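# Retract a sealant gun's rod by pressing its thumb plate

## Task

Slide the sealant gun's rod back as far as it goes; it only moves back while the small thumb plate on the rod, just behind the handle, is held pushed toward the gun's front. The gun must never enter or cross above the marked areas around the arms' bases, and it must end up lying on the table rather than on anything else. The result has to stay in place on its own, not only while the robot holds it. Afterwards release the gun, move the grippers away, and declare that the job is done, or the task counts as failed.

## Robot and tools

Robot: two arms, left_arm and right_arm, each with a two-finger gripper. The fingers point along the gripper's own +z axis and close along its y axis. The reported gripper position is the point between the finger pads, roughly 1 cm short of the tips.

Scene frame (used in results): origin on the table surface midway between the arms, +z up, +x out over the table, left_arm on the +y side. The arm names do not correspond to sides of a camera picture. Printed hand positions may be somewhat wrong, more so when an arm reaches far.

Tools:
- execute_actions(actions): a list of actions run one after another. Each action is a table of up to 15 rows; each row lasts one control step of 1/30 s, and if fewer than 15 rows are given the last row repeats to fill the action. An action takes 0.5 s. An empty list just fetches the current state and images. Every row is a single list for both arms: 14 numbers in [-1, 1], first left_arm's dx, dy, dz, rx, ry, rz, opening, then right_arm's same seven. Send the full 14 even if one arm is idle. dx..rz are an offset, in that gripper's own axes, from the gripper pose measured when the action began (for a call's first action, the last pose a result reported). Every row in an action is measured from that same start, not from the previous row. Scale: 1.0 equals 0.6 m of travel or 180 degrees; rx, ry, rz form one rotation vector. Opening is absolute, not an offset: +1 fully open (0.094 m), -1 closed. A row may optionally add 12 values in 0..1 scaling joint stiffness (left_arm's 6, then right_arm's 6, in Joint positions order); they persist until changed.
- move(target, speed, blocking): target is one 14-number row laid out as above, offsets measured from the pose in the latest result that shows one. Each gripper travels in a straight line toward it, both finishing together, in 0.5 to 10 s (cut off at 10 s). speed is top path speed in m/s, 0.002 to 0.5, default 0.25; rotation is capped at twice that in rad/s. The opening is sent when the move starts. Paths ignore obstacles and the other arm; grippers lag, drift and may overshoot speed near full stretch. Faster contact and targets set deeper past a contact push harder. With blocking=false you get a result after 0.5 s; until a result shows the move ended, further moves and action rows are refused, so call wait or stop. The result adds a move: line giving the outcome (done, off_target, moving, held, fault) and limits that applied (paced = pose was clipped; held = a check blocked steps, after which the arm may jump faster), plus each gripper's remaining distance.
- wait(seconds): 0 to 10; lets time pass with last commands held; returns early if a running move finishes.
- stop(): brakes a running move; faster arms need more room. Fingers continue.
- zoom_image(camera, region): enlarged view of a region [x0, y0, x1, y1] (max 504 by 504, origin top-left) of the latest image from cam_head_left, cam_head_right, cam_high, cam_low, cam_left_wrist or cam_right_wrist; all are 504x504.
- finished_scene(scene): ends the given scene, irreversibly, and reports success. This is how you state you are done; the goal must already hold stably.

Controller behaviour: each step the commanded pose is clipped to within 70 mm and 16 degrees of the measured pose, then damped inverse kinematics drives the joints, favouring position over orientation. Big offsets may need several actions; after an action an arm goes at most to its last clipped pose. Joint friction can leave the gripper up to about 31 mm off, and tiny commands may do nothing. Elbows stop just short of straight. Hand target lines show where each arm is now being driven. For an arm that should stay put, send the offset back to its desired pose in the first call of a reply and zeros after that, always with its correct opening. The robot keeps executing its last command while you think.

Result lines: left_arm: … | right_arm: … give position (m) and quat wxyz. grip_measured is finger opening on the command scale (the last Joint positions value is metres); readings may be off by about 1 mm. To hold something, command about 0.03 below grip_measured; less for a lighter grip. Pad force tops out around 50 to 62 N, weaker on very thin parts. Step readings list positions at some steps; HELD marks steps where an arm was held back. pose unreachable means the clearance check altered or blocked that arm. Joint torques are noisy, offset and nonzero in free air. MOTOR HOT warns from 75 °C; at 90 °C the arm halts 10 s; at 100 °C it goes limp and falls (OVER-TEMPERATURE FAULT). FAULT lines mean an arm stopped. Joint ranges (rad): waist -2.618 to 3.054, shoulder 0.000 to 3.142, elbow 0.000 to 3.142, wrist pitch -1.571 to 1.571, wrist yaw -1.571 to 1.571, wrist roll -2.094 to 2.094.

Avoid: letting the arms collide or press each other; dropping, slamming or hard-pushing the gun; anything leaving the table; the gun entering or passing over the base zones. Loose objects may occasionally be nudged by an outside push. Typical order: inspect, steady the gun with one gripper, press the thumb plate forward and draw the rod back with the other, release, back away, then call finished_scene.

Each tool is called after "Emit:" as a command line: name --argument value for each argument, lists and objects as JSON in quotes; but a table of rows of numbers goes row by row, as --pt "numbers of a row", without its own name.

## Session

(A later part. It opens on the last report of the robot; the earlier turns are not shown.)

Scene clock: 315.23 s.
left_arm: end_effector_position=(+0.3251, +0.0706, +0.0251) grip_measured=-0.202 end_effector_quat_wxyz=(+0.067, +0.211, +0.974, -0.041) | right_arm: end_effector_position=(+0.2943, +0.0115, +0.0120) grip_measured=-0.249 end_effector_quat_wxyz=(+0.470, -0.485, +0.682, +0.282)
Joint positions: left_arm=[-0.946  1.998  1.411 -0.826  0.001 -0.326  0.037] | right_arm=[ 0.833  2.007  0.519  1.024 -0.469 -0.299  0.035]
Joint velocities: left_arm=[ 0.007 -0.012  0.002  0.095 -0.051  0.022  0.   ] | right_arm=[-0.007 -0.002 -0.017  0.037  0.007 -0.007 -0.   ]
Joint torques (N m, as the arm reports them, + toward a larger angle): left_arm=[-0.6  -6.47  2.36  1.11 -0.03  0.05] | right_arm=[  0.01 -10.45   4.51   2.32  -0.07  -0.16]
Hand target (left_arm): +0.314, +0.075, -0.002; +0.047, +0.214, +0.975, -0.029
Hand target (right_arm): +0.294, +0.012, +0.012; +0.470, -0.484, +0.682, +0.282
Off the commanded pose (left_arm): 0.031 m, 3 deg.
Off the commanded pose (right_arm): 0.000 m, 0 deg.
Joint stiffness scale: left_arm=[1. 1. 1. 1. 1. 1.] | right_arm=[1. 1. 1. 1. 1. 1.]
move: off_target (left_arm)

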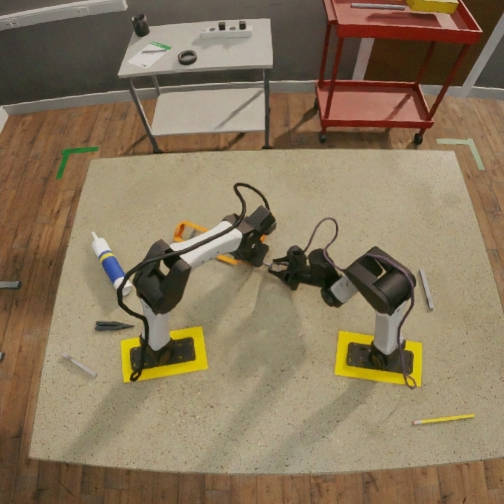

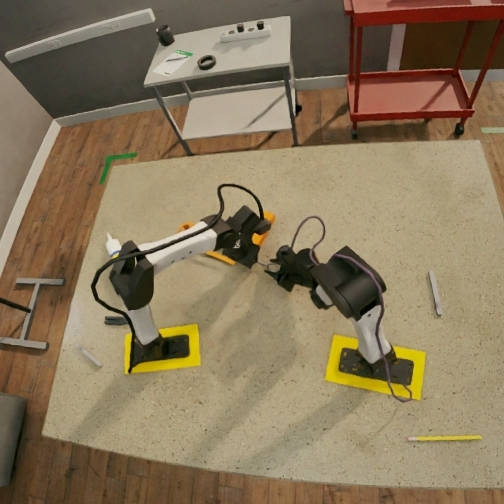

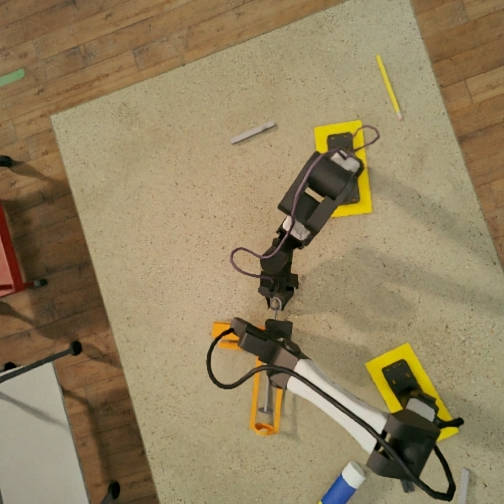

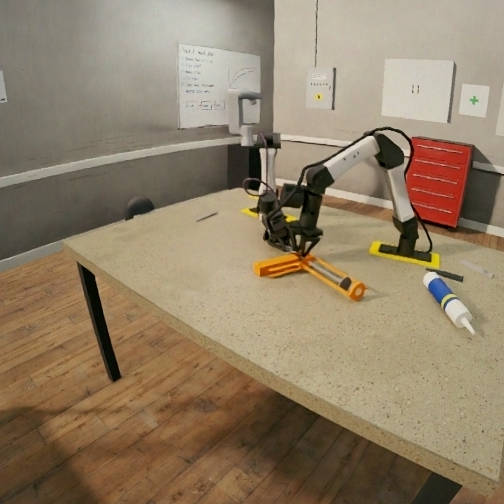

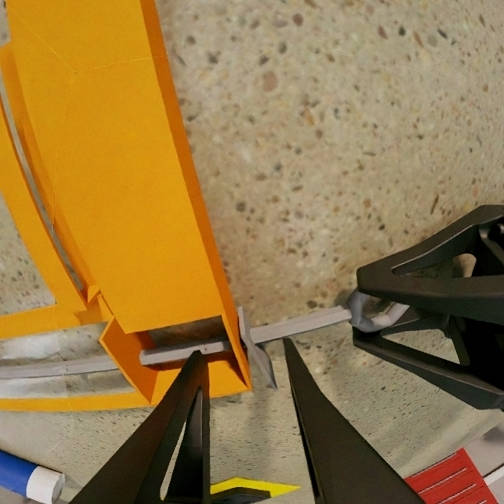

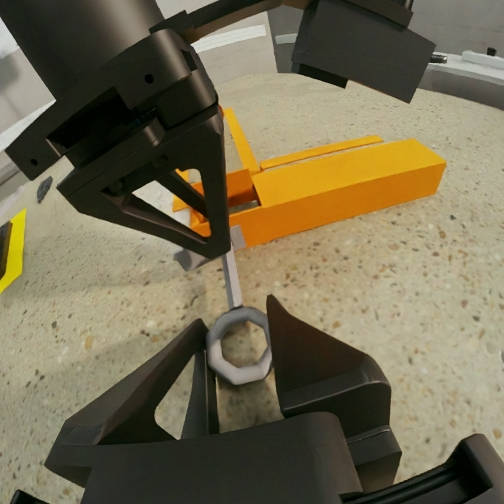

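Emit:
move --target '[0.0, 0.0, -0.06, -0.016, 0.047, 0, -0.2, 0, 0, 0, 0, 0.0, 0, -0.35]' --speed 0.08

Scene clock: 348.83 s.
left_arm: end_effector_position=(+0.3189, +0.0764, +0.0573) grip_measured=-0.202 end_effector_quat_wxyz=(-0.001, +0.211, +0.977, +0.000) | right_arm: end_effector_position=(+0.2943, +0.0115, +0.0120) grip_measured=-0.249 end_effector_quat_wxyz=(+0.470, -0.485, +0.682, +0.282)
Joint positions: left_arm=[-0.946  2.077  1.673 -1.168  0.001 -0.327  0.037] | right_arm=[ 0.833  2.007  0.519  1.024 -0.469 -0.299  0.035]
Joint velocities: left_arm=[-0.017  0.007 -0.007 -0.037 -0.007 -0.037 -0.001] | right_arm=[ 0.002 -0.002 -0.002  0.007 -0.022 -0.007 -0.   ]
Joint torques (N m, as the arm reports them, + toward a larger angle): left_arm=[ 0.03 -9.74  8.19  0.3  -0.04  0.14] | right_arm=[ -0.01 -10.43   4.49   2.31  -0.07  -0.16]
Hand target (left_arm): +0.322, +0.074, +0.060; +0.001, +0.212, +0.977, +0.000
Hand target (right_arm): +0.294, +0.012, +0.012; +0.470, -0.485, +0.682, +0.282
Off the commanded pose (left_arm): 0.004 m, 0 deg.
Off the commanded pose (right_arm): 0.000 m, 0 deg.
Joint stiffness scale: left_arm=[1. 1. 1. 1. 1. 1.] | right_arm=[1. 1. 1. 1. 1. 1.]
move: done

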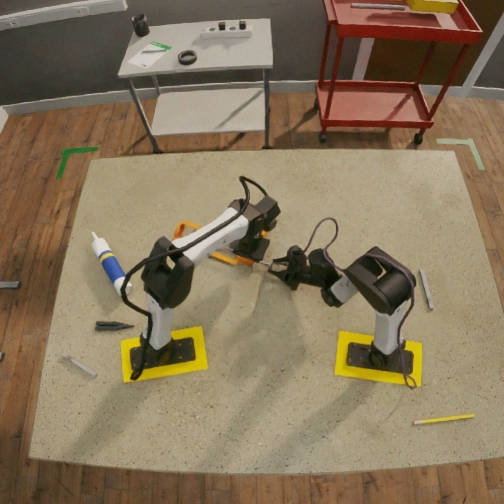

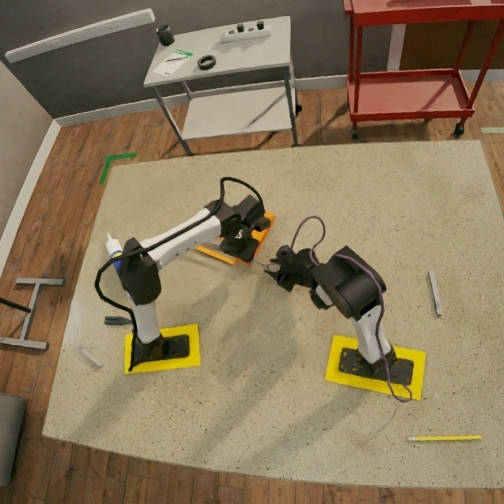

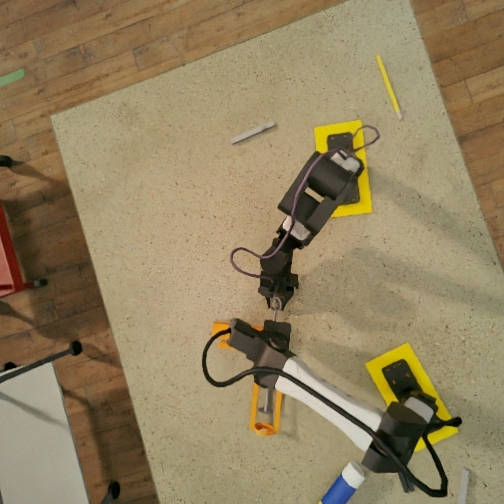

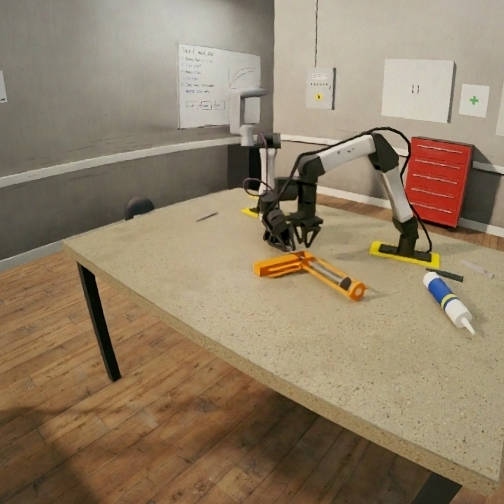

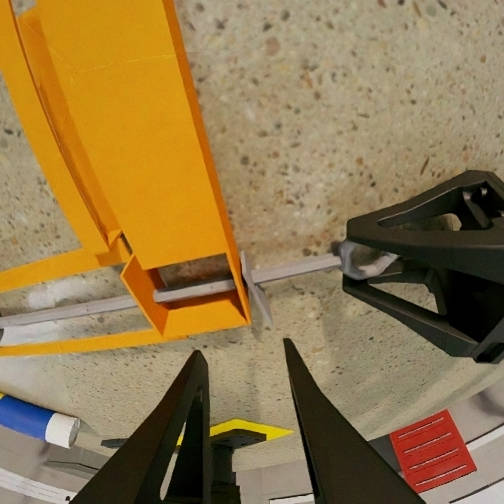

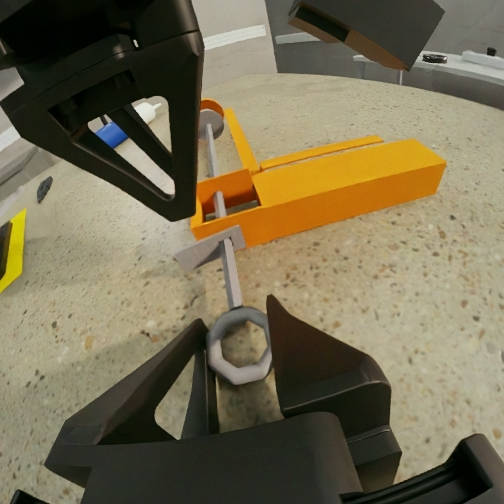

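Emit:
zoom_image --camera "cam_right_wrist" --region '[150, 170, 290, 290]'

Region (150, 170, 290, 290) of cam_right_wrist's 504x504 image, scaled by 3.600, with more detail than that image has; it fills the top 432 rows of this view, and the rest is white.

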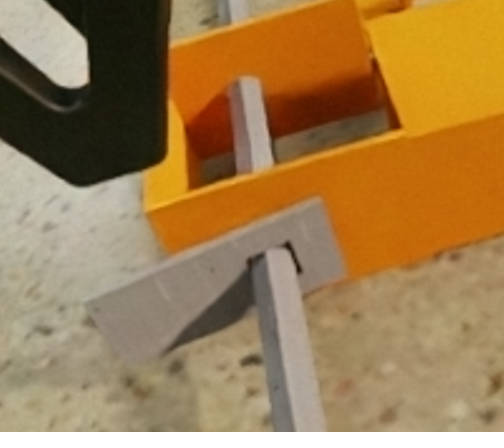

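Emit:
move --target '[-0.023, -0.005, 0.07, 0, 0, 0, -0.15, 0, 0, 0, 0, 0.0, 0, -0.35]' --speed 0.06

Scene clock: 369.47 s.
left_arm: end_effector_position=(+0.3284, +0.0675, +0.0255) grip_measured=-0.152 end_effector_quat_wxyz=(+0.000, +0.211, +0.977, -0.000) | right_arm: end_effector_position=(+0.2943, +0.0115, +0.0119) grip_measured=-0.249 end_effector_quat_wxyz=(+0.470, -0.485, +0.682, +0.282)
Joint positions: left_arm=[-0.946  2.153  1.662 -1.079  0.    -0.327  0.04 ] | right_arm=[ 0.833  2.007  0.519  1.024 -0.469 -0.301  0.035]
Joint velocities: left_arm=[-0.002  0.012 -0.007  0.037 -0.007 -0.081 -0.   ] | right_arm=[-0.012 -0.012  0.002  0.051 -0.007  0.007  0.002]
Joint torques (N m, as the arm reports them, + toward a larger angle): left_arm=[  0.29 -10.01   4.82   0.68  -0.03   0.19] | right_arm=[  0.01 -10.5    4.51   2.34  -0.07  -0.16]
Hand target (left_arm): +0.329, +0.068, +0.015; -0.001, +0.211, +0.977, +0.000
Hand target (right_arm): +0.294, +0.012, +0.012; +0.470, -0.484, +0.682, +0.282
Off the commanded pose (left_arm): 0.010 m, 0 deg.
Off the commanded pose (right_arm): 0.000 m, 0 deg.
Joint stiffness scale: left_arm=[1. 1. 1. 1. 1. 1.] | right_arm=[1. 1. 1. 1. 1. 1.]
move: done

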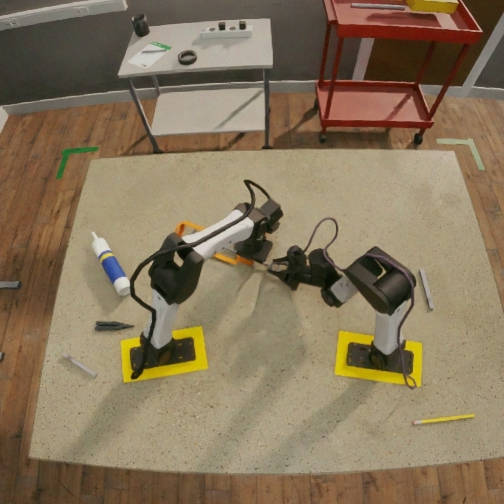

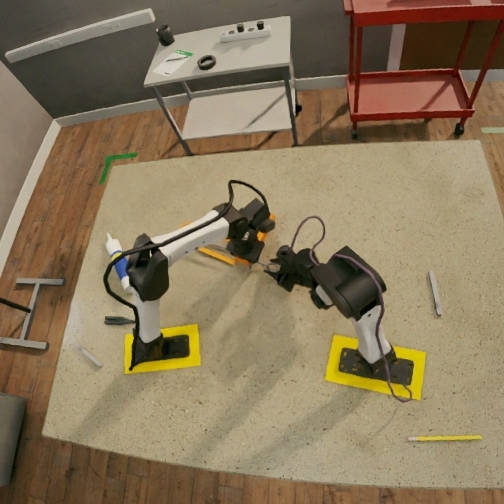

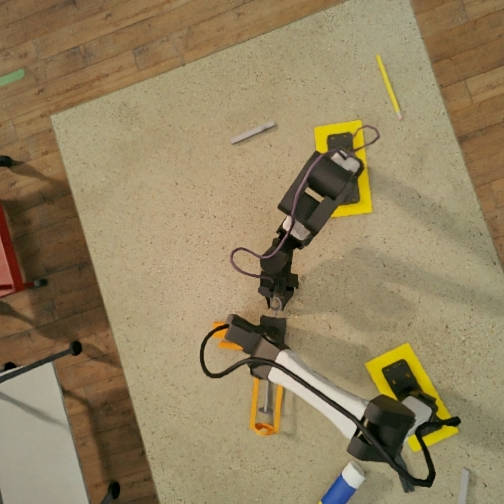

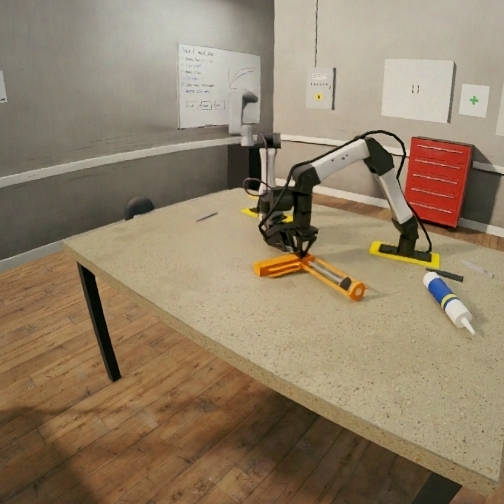

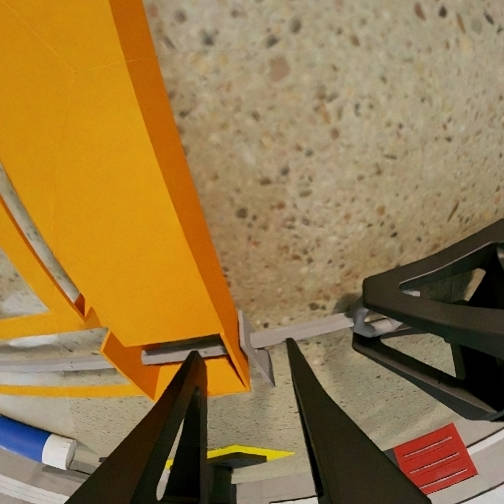

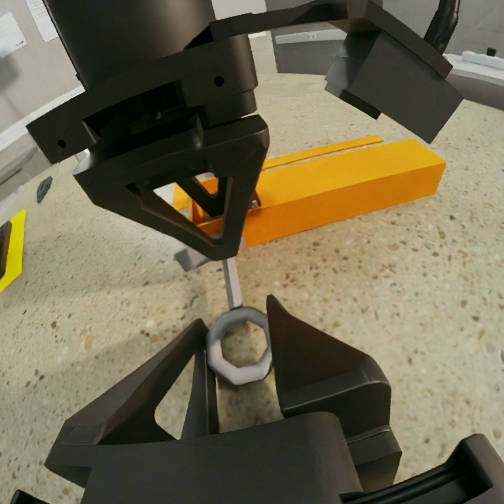

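Close the left gripper, then push left forward while right pulls back.

Emit:
move --target '[0, 0, 0, 0, 0, 0, -1, 0, 0, 0, 0, 0.0, 0, -0.35]' --speed 0.06

Emit:
zoom_image --camera "cam_right_wrist" --region '[150, 170, 290, 290]'

Emit:
move --target '[0, 0.1, 0, 0, 0, 0, -1, 0.04, 0.003, -0.091, 0, 0.0, 0, -0.35]' --speed 0.04

Scene clock: 380.57 s.
left_arm: end_effector_position=(+0.3281, +0.0668, +0.0255) grip_measured=-0.916 end_effector_quat_wxyz=(-0.000, +0.211, +0.978, -0.002) | right_arm: end_effector_position=(+0.2943, +0.0114, +0.0118) grip_measured=-0.249 end_effector_quat_wxyz=(+0.470, -0.485, +0.682, +0.282)
Joint positions: left_arm=[-0.946  2.153  1.662 -1.078  0.003 -0.329  0.004] | right_arm=[ 0.833  2.007  0.519  1.024 -0.468 -0.301  0.035]
Joint velocities: left_arm=[-0.027 -0.007 -0.002 -0.022  0.007  0.022  0.001] | right_arm=[-0.012 -0.012 -0.017  0.022  0.051 -0.037 -0.001]
Joint torques (N m, as the arm reports them, + toward a larger angle): left_arm=[  0.07 -10.97   6.21   0.39  -0.05   0.14] | right_arm=[ -0.01 -10.45   4.5    2.32  -0.07  -0.16]
Hand target (left_arm): +0.328, +0.068, +0.025; -0.000, +0.211, +0.977, -0.000
Hand target (right_arm): +0.294, +0.011, +0.012; +0.470, -0.485, +0.682, +0.282
Off the commanded pose (left_arm): 0.001 m, 0 deg.
Off the commanded pose (right_arm): 0.000 m, 0 deg.
Joint stiffness scale: left_arm=[1. 1. 1. 1. 1. 1.] | right_arm=[1. 1. 1. 1. 1. 1.]
move: done

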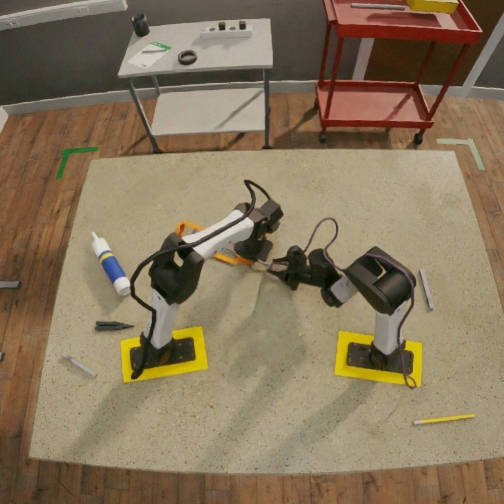

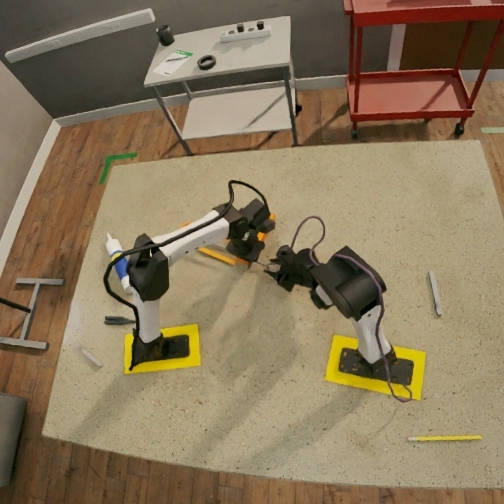

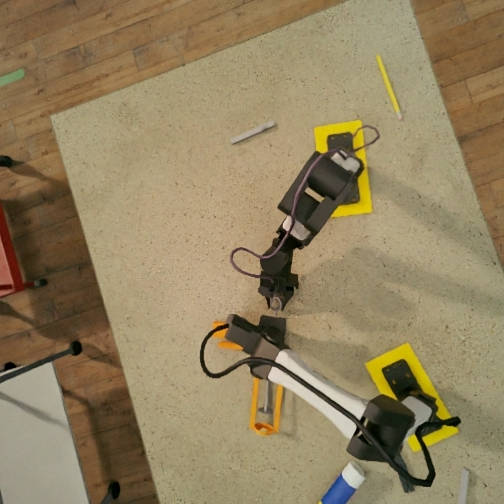

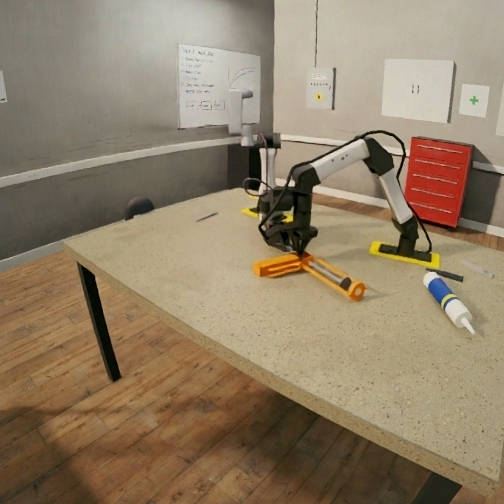

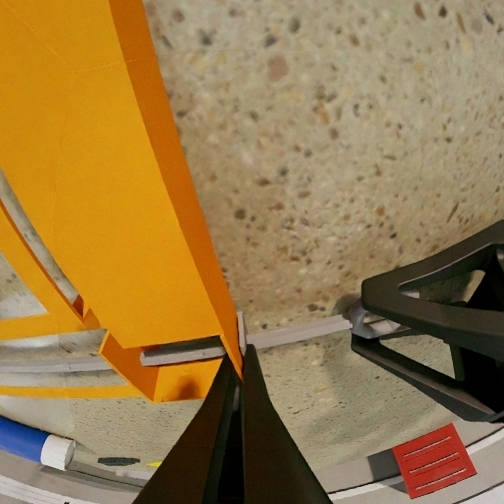

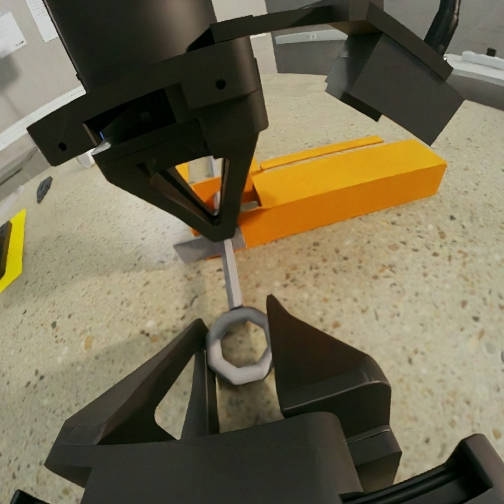

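Region (150, 170, 290, 290) of cam_right_wrist's 504x504 image, scaled by 3.600, with more detail than that image has; it fills the top 432 rows of this view, and the rest is white.

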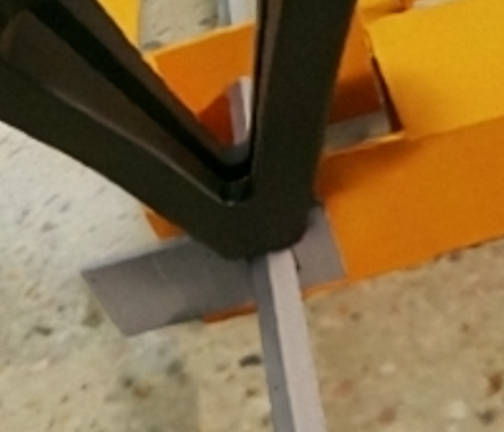

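Scene clock: 382.40 s.
left_arm: end_effector_position=(+0.3303, +0.0639, +0.0303) grip_measured=-0.916 end_effector_quat_wxyz=(-0.017, +0.230, +0.969, -0.091) | right_arm: end_effector_position=(+0.2806, -0.0269, +0.0176) grip_measured=-0.249 end_effector_quat_wxyz=(+0.480, -0.479, +0.675, +0.289)
Joint positions: left_arm=[-0.875  2.115  1.61  -1.015  0.179 -0.22   0.004] | right_arm=[ 0.735  1.948  0.376  1.117 -0.565 -0.331  0.035]
Joint velocities: left_arm=[-0.017 -0.017 -0.007 -0.007 -0.066 -0.007 -0.   ] | right_arm=[-0.007  0.002  0.002 -0.037  0.066 -0.022 -0.   ]
Joint torques (N m, as the arm reports them, + toward a larger angle): left_arm=[  4.21 -12.15   4.07   0.09  -1.45   0.46] | right_arm=[ -2.32 -11.19  -0.53   2.26  -0.19  -0.47]
Hand target (left_arm): +0.349, +0.118, +0.027; -0.007, +0.212, +0.977, -0.005
Hand target (right_arm): +0.270, -0.041, +0.011; +0.471, -0.483, +0.682, +0.284
Off the commanded pose (left_arm): 0.062 m, 11 deg.
Off the commanded pose (right_arm): 0.020 m, 2 deg.
Joint stiffness scale: left_arm=[1. 1. 1. 1. 1. 1.] | right_arm=[1. 1. 1. 1. 1. 1.]
move: off_target (left_arm, right_arm)

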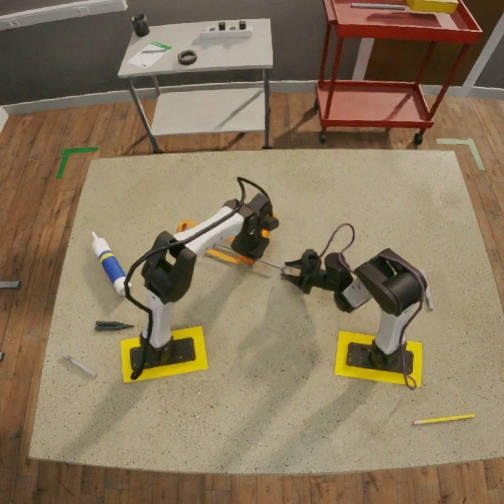

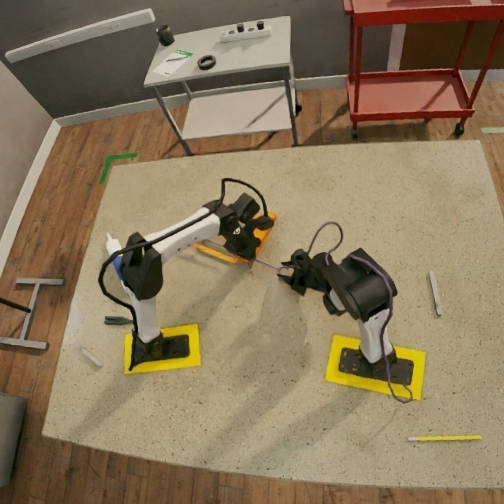

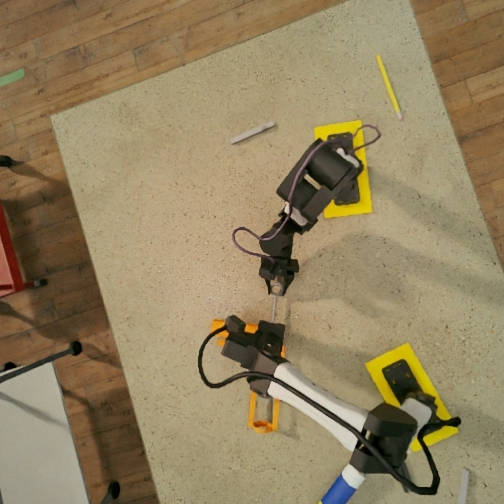

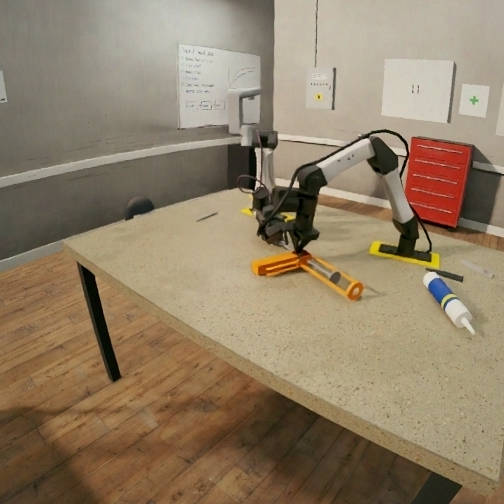

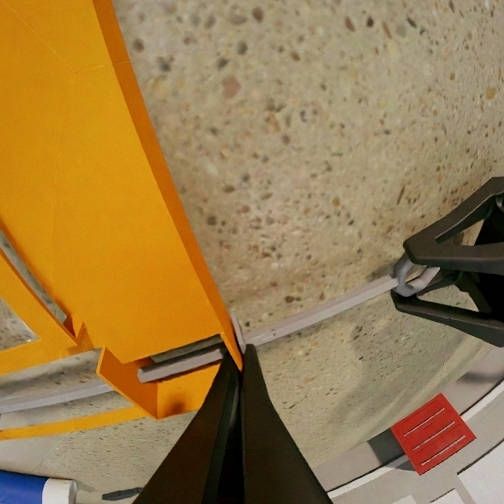

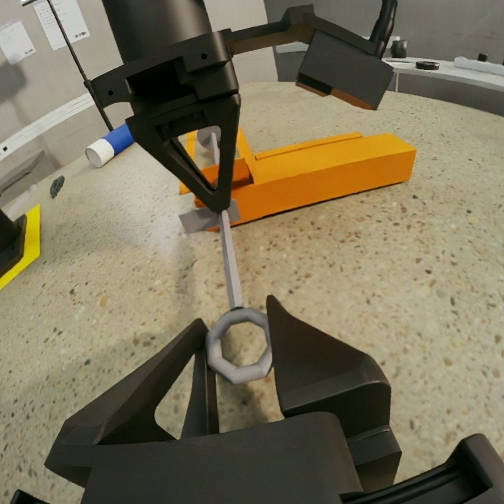

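Emit:
execute_actions --actions '[[[0.005,0.107,-0.012,-0.06,0,-0.015,-1,0.032,0.003,-0.059,0,0.02,0,-0.35]],[[0.005,0.107,-0.012,-0.06,0,-0.01,-1,0.032,0.003,-0.059,0,0.02,0,-0.35]],[[0.005,0.107,-0.012,-0.06,0,-0.01,-1,0.032,0.003,-0.059,0,0.02,0,-0.35]]]'

Scene clock: 397.80 s.
left_arm: end_effector_position=(+0.3406, +0.0696, +0.0402) grip_measured=-0.916 end_effector_quat_wxyz=(+0.000, +0.233, +0.967, -0.099) | right_arm: end_effector_position=(+0.2595, -0.0953, +0.0326) grip_measured=-0.249 end_effector_quat_wxyz=(+0.467, -0.496, +0.681, +0.269)
Joint positions: left_arm=[-0.848  2.091  1.61  -1.008  0.182 -0.19   0.004] | right_arm=[ 0.508  1.623  0.229  0.791 -0.736 -0.54   0.035]
Joint velocities: left_arm=[-0.012 -0.017 -0.017 -0.007 -0.007 -0.007 -0.   ] | right_arm=[-0.002 -0.032  0.002 -0.11  -0.007 -0.007  0.001]
Joint torques (N m, as the arm reports them, + toward a larger angle): left_arm=[  3.84 -11.29   4.61   0.18  -1.51   0.49] | right_arm=[-2.19 -8.56  2.54  1.66 -0.17 -0.48]
Hand target (left_arm): +0.359, +0.123, +0.034; +0.009, +0.218, +0.976, -0.010
Hand target (right_arm): +0.250, -0.105, +0.023; +0.452, -0.497, +0.692, +0.263
Off the commanded pose (left_arm): 0.061 m, 11 deg.
Off the commanded pose (right_arm): 0.017 m, 3 deg.
Joint stiffness scale: left_arm=[1. 1. 1. 1. 1. 1.] | right_arm=[1. 1. 1. 1. 1. 1.]
Step readings (end_effector_position; steps 1 to 15: 1st action; 16 to 30: 2nd action; 31 to 45: 3rd action):
0: left_arm (+0.3303, +0.0639, +0.0303) | right_arm (+0.2806, -0.0269, +0.0176)
1: left_arm (+0.3303, +0.0639, +0.0303) | right_arm (+0.2800, -0.0290, +0.0180)
2: left_arm (+0.3307, +0.0638, +0.0309) | right_arm (+0.2785, -0.0338, +0.0188)
4: left_arm (+0.3314, +0.0641, +0.0323) | right_arm (+0.2755, -0.0420, +0.0206)
8: left_arm (+0.3322, +0.0646, +0.0333) | right_arm (+0.2741, -0.0468, +0.0223)
15: left_arm (+0.3323, +0.0645, +0.0333) | right_arm (+0.2739, -0.0477, +0.0221)
16: left_arm (+0.3324, +0.0646, +0.0335) | right_arm (+0.2735, -0.0499, +0.0226)
17: left_arm (+0.3330, +0.0645, +0.0341) | right_arm (+0.2720, -0.0550, +0.0234)
19: left_arm (+0.3341, +0.0651, +0.0356) | right_arm (+0.2690, -0.0634, +0.0257)
23: left_arm (+0.3356, +0.0664, +0.0368) | right_arm (+0.2676, -0.0688, +0.0276)
30: left_arm (+0.3359, +0.0666, +0.0368) | right_arm (+0.2670, -0.0704, +0.0270)
31: left_arm (+0.3361, +0.0668, +0.0368) | right_arm (+0.2667, -0.0727, +0.0278)
32: left_arm (+0.3369, +0.0666, +0.0375) | right_arm (+0.2656, -0.0783, +0.0288)
34: left_arm (+0.3385, +0.0676, +0.0392) | right_arm (+0.2625, -0.0869, +0.0316)
38: left_arm (+0.3405, +0.0695, +0.0402) | right_arm (+0.2607, -0.0929, +0.0333)
45: end_effector_position above

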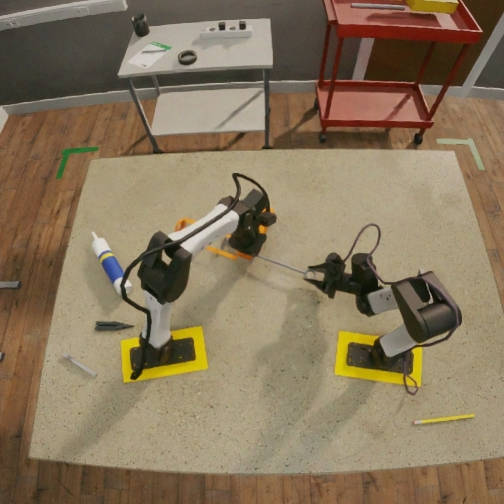

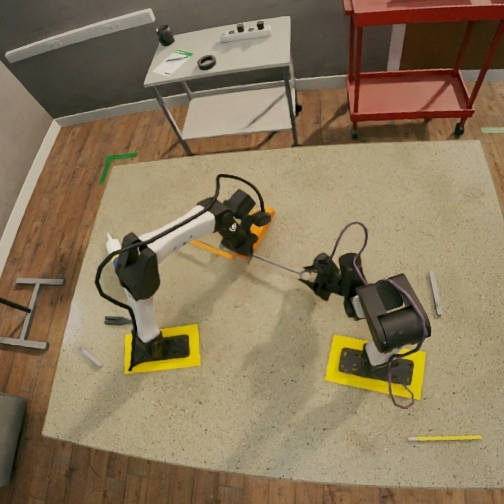

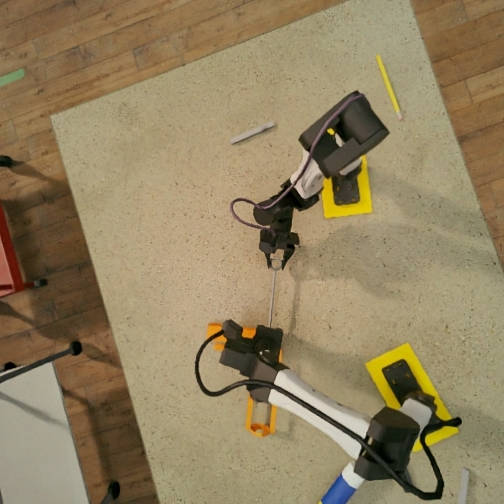

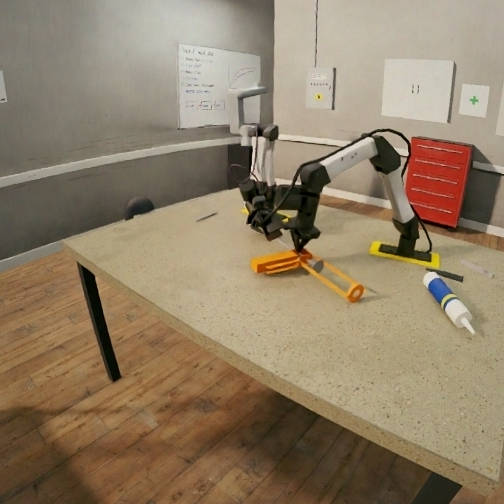

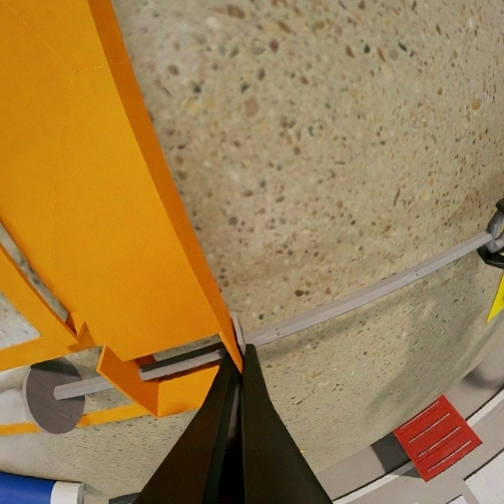

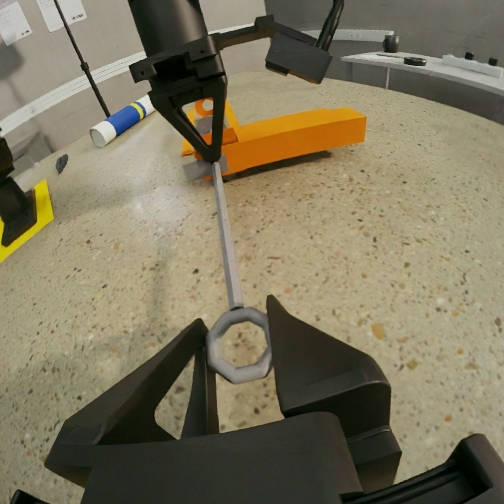

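Emit:
execute_actions --actions '[[[0.005,0.107,0.02,-0.06,0,-0.01,-1,0.055,0.003,-0.05,0,0.02,0,-0.35]],[[0.005,0.107,0.02,-0.06,0,-0.01,-1,0.055,0.003,-0.05,0,0.02,0,-0.35]]]'

Scene clock: 403.37 s.
left_arm: end_effector_position=(+0.3460, +0.0669, +0.0298) grip_measured=-0.916 end_effector_quat_wxyz=(+0.017, +0.232, +0.966, -0.108) | right_arm: end_effector_position=(+0.2463, -0.1497, +0.0157) grip_measured=-0.252 end_effector_quat_wxyz=(+0.459, -0.511, +0.682, +0.253)
Joint positions: left_arm=[-0.843  2.09   1.562 -0.923  0.185 -0.189  0.004] | right_arm=[ 0.247  1.572  0.187  0.555 -0.912 -0.851  0.035]
Joint velocities: left_arm=[ 0.002 -0.012 -0.022 -0.051 -0.022 -0.022  0.   ] | right_arm=[-0.042 -0.037  0.002 -0.095  0.007 -0.081 -0.001]
Joint torques (N m, as the arm reports them, + toward a larger angle): left_arm=[ 4.01 -9.86  3.7   0.45 -1.49  0.53] | right_arm=[-2.72 -7.49  3.48  1.15 -0.19 -0.47]
Hand target (left_arm): +0.365, +0.121, +0.013; +0.023, +0.218, +0.976, -0.016
Hand target (right_arm): +0.239, -0.158, +0.008; +0.444, -0.507, +0.696, +0.247
Off the commanded pose (left_arm): 0.064 m, 11 deg.
Off the commanded pose (right_arm): 0.016 m, 3 deg.
Joint stiffness scale: left_arm=[1. 1. 1. 1. 1. 1.] | right_arm=[1. 1. 1. 1. 1. 1.]
Step readings (end_effector_position; steps 1 to 15: 1st action; 16 to 30: 2nd action):
0: left_arm (+0.3406, +0.0696, +0.0402) | right_arm (+0.2594, -0.0955, +0.0326)
1: left_arm (+0.3406, +0.0696, +0.0392) | right_arm (+0.2596, -0.0982, +0.0322)
2: left_arm (+0.3421, +0.0690, +0.0384) | right_arm (+0.2599, -0.1043, +0.0308)
4: left_arm (+0.3435, +0.0686, +0.0361) | right_arm (+0.2572, -0.1135, +0.0267)
8: left_arm (+0.3437, +0.0684, +0.0345) | right_arm (+0.2550, -0.1195, +0.0245)
15: left_arm (+0.3438, +0.0683, +0.0345) | right_arm (+0.2538, -0.1219, +0.0240)
16: left_arm (+0.3438, +0.0683, +0.0339) | right_arm (+0.2541, -0.1247, +0.0240)
17: left_arm (+0.3454, +0.0675, +0.0335) | right_arm (+0.2547, -0.1312, +0.0231)
19: left_arm (+0.3469, +0.0667, +0.0321) | right_arm (+0.2529, -0.1405, +0.0202)
23: left_arm (+0.3467, +0.0667, +0.0304) | right_arm (+0.2494, -0.1470, +0.0172)
30: end_effector_position above

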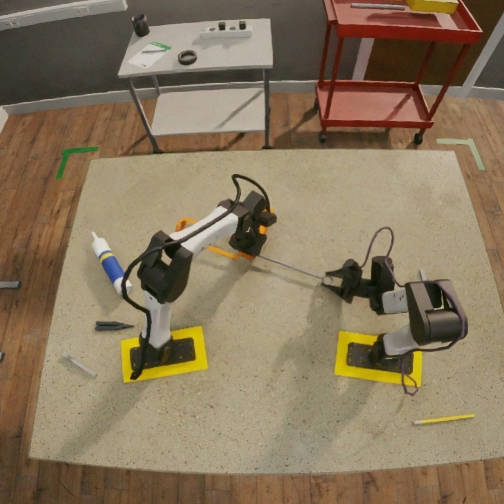

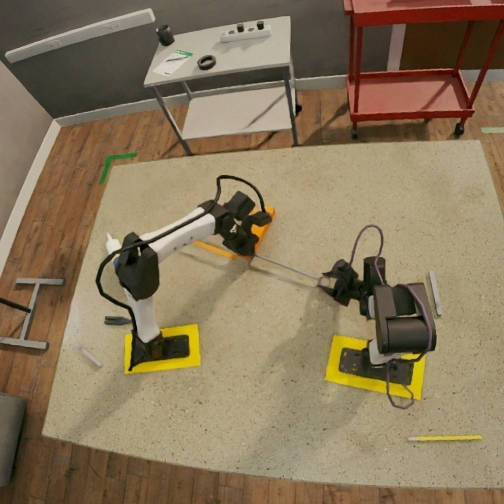

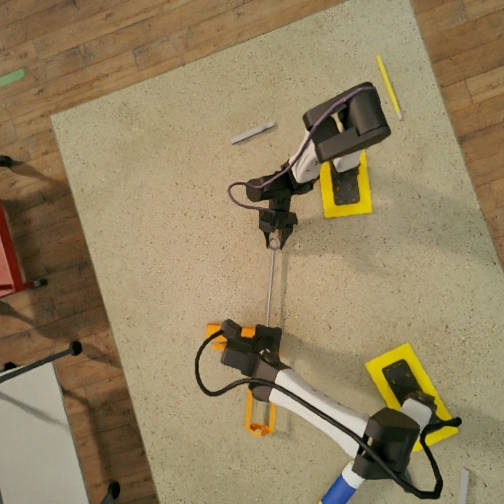

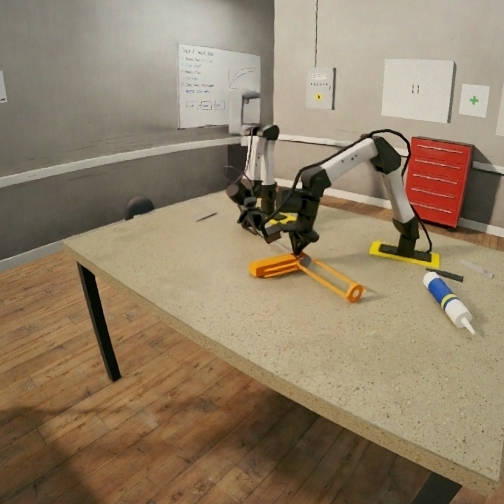

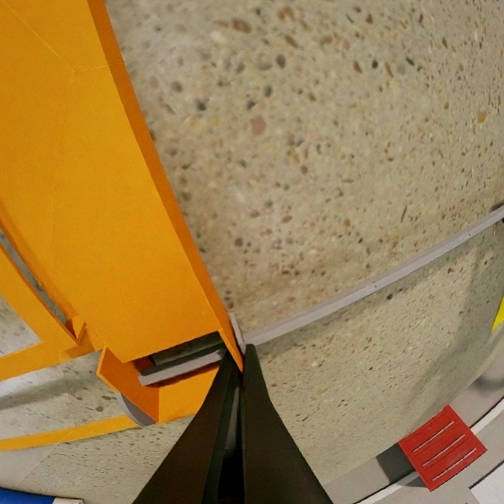

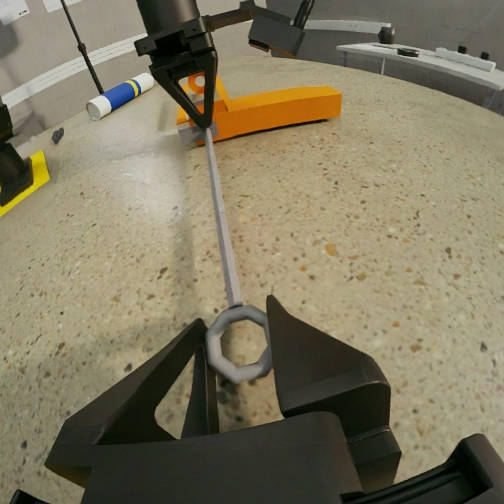

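Almost at the end; one more pull to confirm the stop.

Emit:
execute_actions --actions '[[[0.005,0.107,0.01,-0.06,0,-0.01,-1,0.035,0.003,-0.05,0,0.0,0,-0.35]]]'

Scene clock: 408.77 s.
left_arm: end_effector_position=(+0.3439, +0.0493, +0.0328) grip_measured=-0.913 end_effector_quat_wxyz=(+0.018, +0.236, +0.959, -0.155) | right_arm: end_effector_position=(+0.2371, -0.1690, +0.0208) grip_measured=-0.262 end_effector_quat_wxyz=(-0.485, +0.520, -0.652, -0.264)
Joint positions: left_arm=[-0.846  2.09   1.555 -0.875  0.27  -0.193  0.004] | right_arm=[ 0.098  1.569  0.187  0.43  -1.071 -1.063  0.035]
Joint velocities: left_arm=[-0.002 -0.012 -0.002 -0.022 -0.007 -0.051 -0.   ] | right_arm=[-0.027 -0.022 -0.007 -0.081 -0.066 -0.139 -0.001]
Joint torques (N m, as the arm reports them, + toward a larger angle): left_arm=[  4.51 -10.69   3.87   0.26  -2.17   0.61] | right_arm=[-3.78 -7.96  4.12  0.69 -0.05 -0.22]
Hand target (left_arm): +0.366, +0.119, +0.016; +0.027, +0.218, +0.975, -0.029
Hand target (right_arm): +0.232, -0.180, +0.012; +0.465, -0.506, +0.680, +0.255
Off the commanded pose (left_arm): 0.082 m, 16 deg; orientation clipped at the last step of the last action.
Off the commanded pose (right_arm): 0.018 m, 5 deg.
Joint stiffness scale: left_arm=[1. 1. 1. 1. 1. 1.] | right_arm=[1. 1. 1. 1. 1. 1.]
Step readings (end_effector_position):
0: left_arm (+0.3460, +0.0668, +0.0298) | right_arm (+0.2461, -0.1502, +0.0156)
1: left_arm (+0.3459, +0.0664, +0.0299) | right_arm (+0.2467, -0.1529, +0.0170)
2: left_arm (+0.3463, +0.0625, +0.0308) | right_arm (+0.2478, -0.1577, +0.0194)
4: left_arm (+0.3480, +0.0547, +0.0327) | right_arm (+0.2486, -0.1652, +0.0222)
8: left_arm (+0.3471, +0.0501, +0.0340) | right_arm (+0.2443, -0.1688, +0.0234)
15: end_effector_position above

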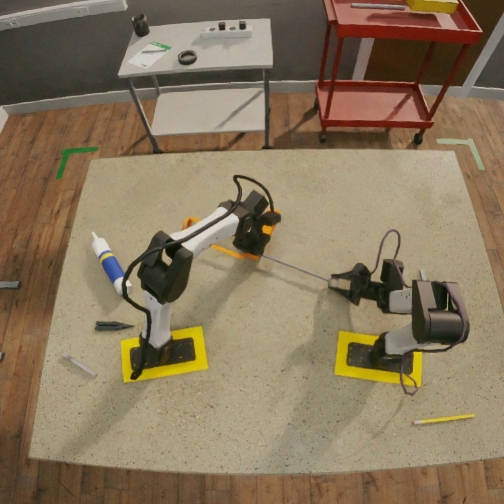

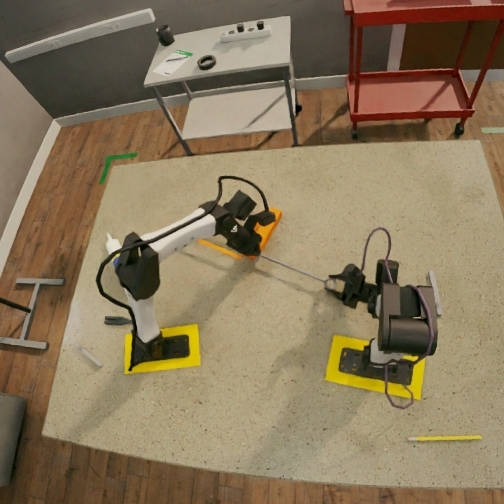

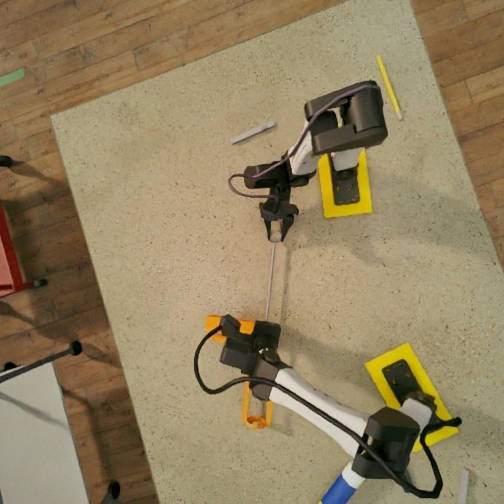

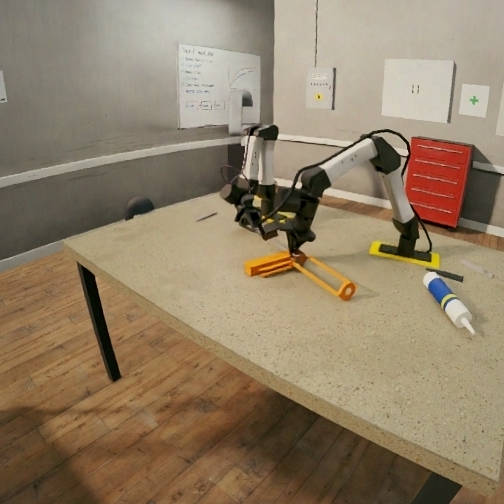

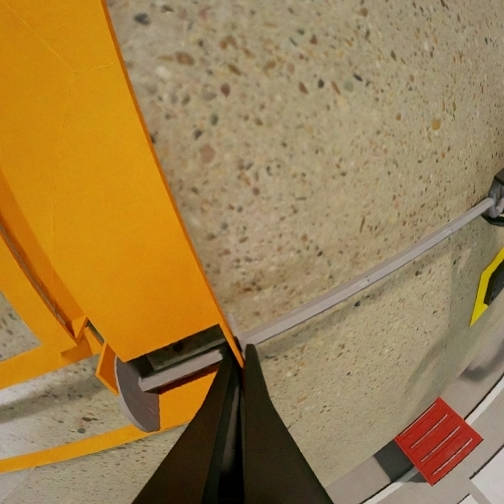

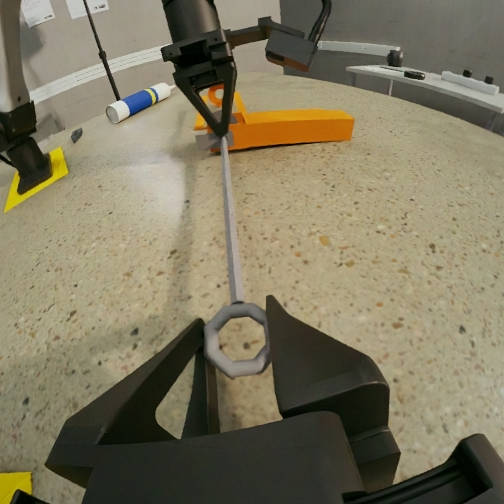

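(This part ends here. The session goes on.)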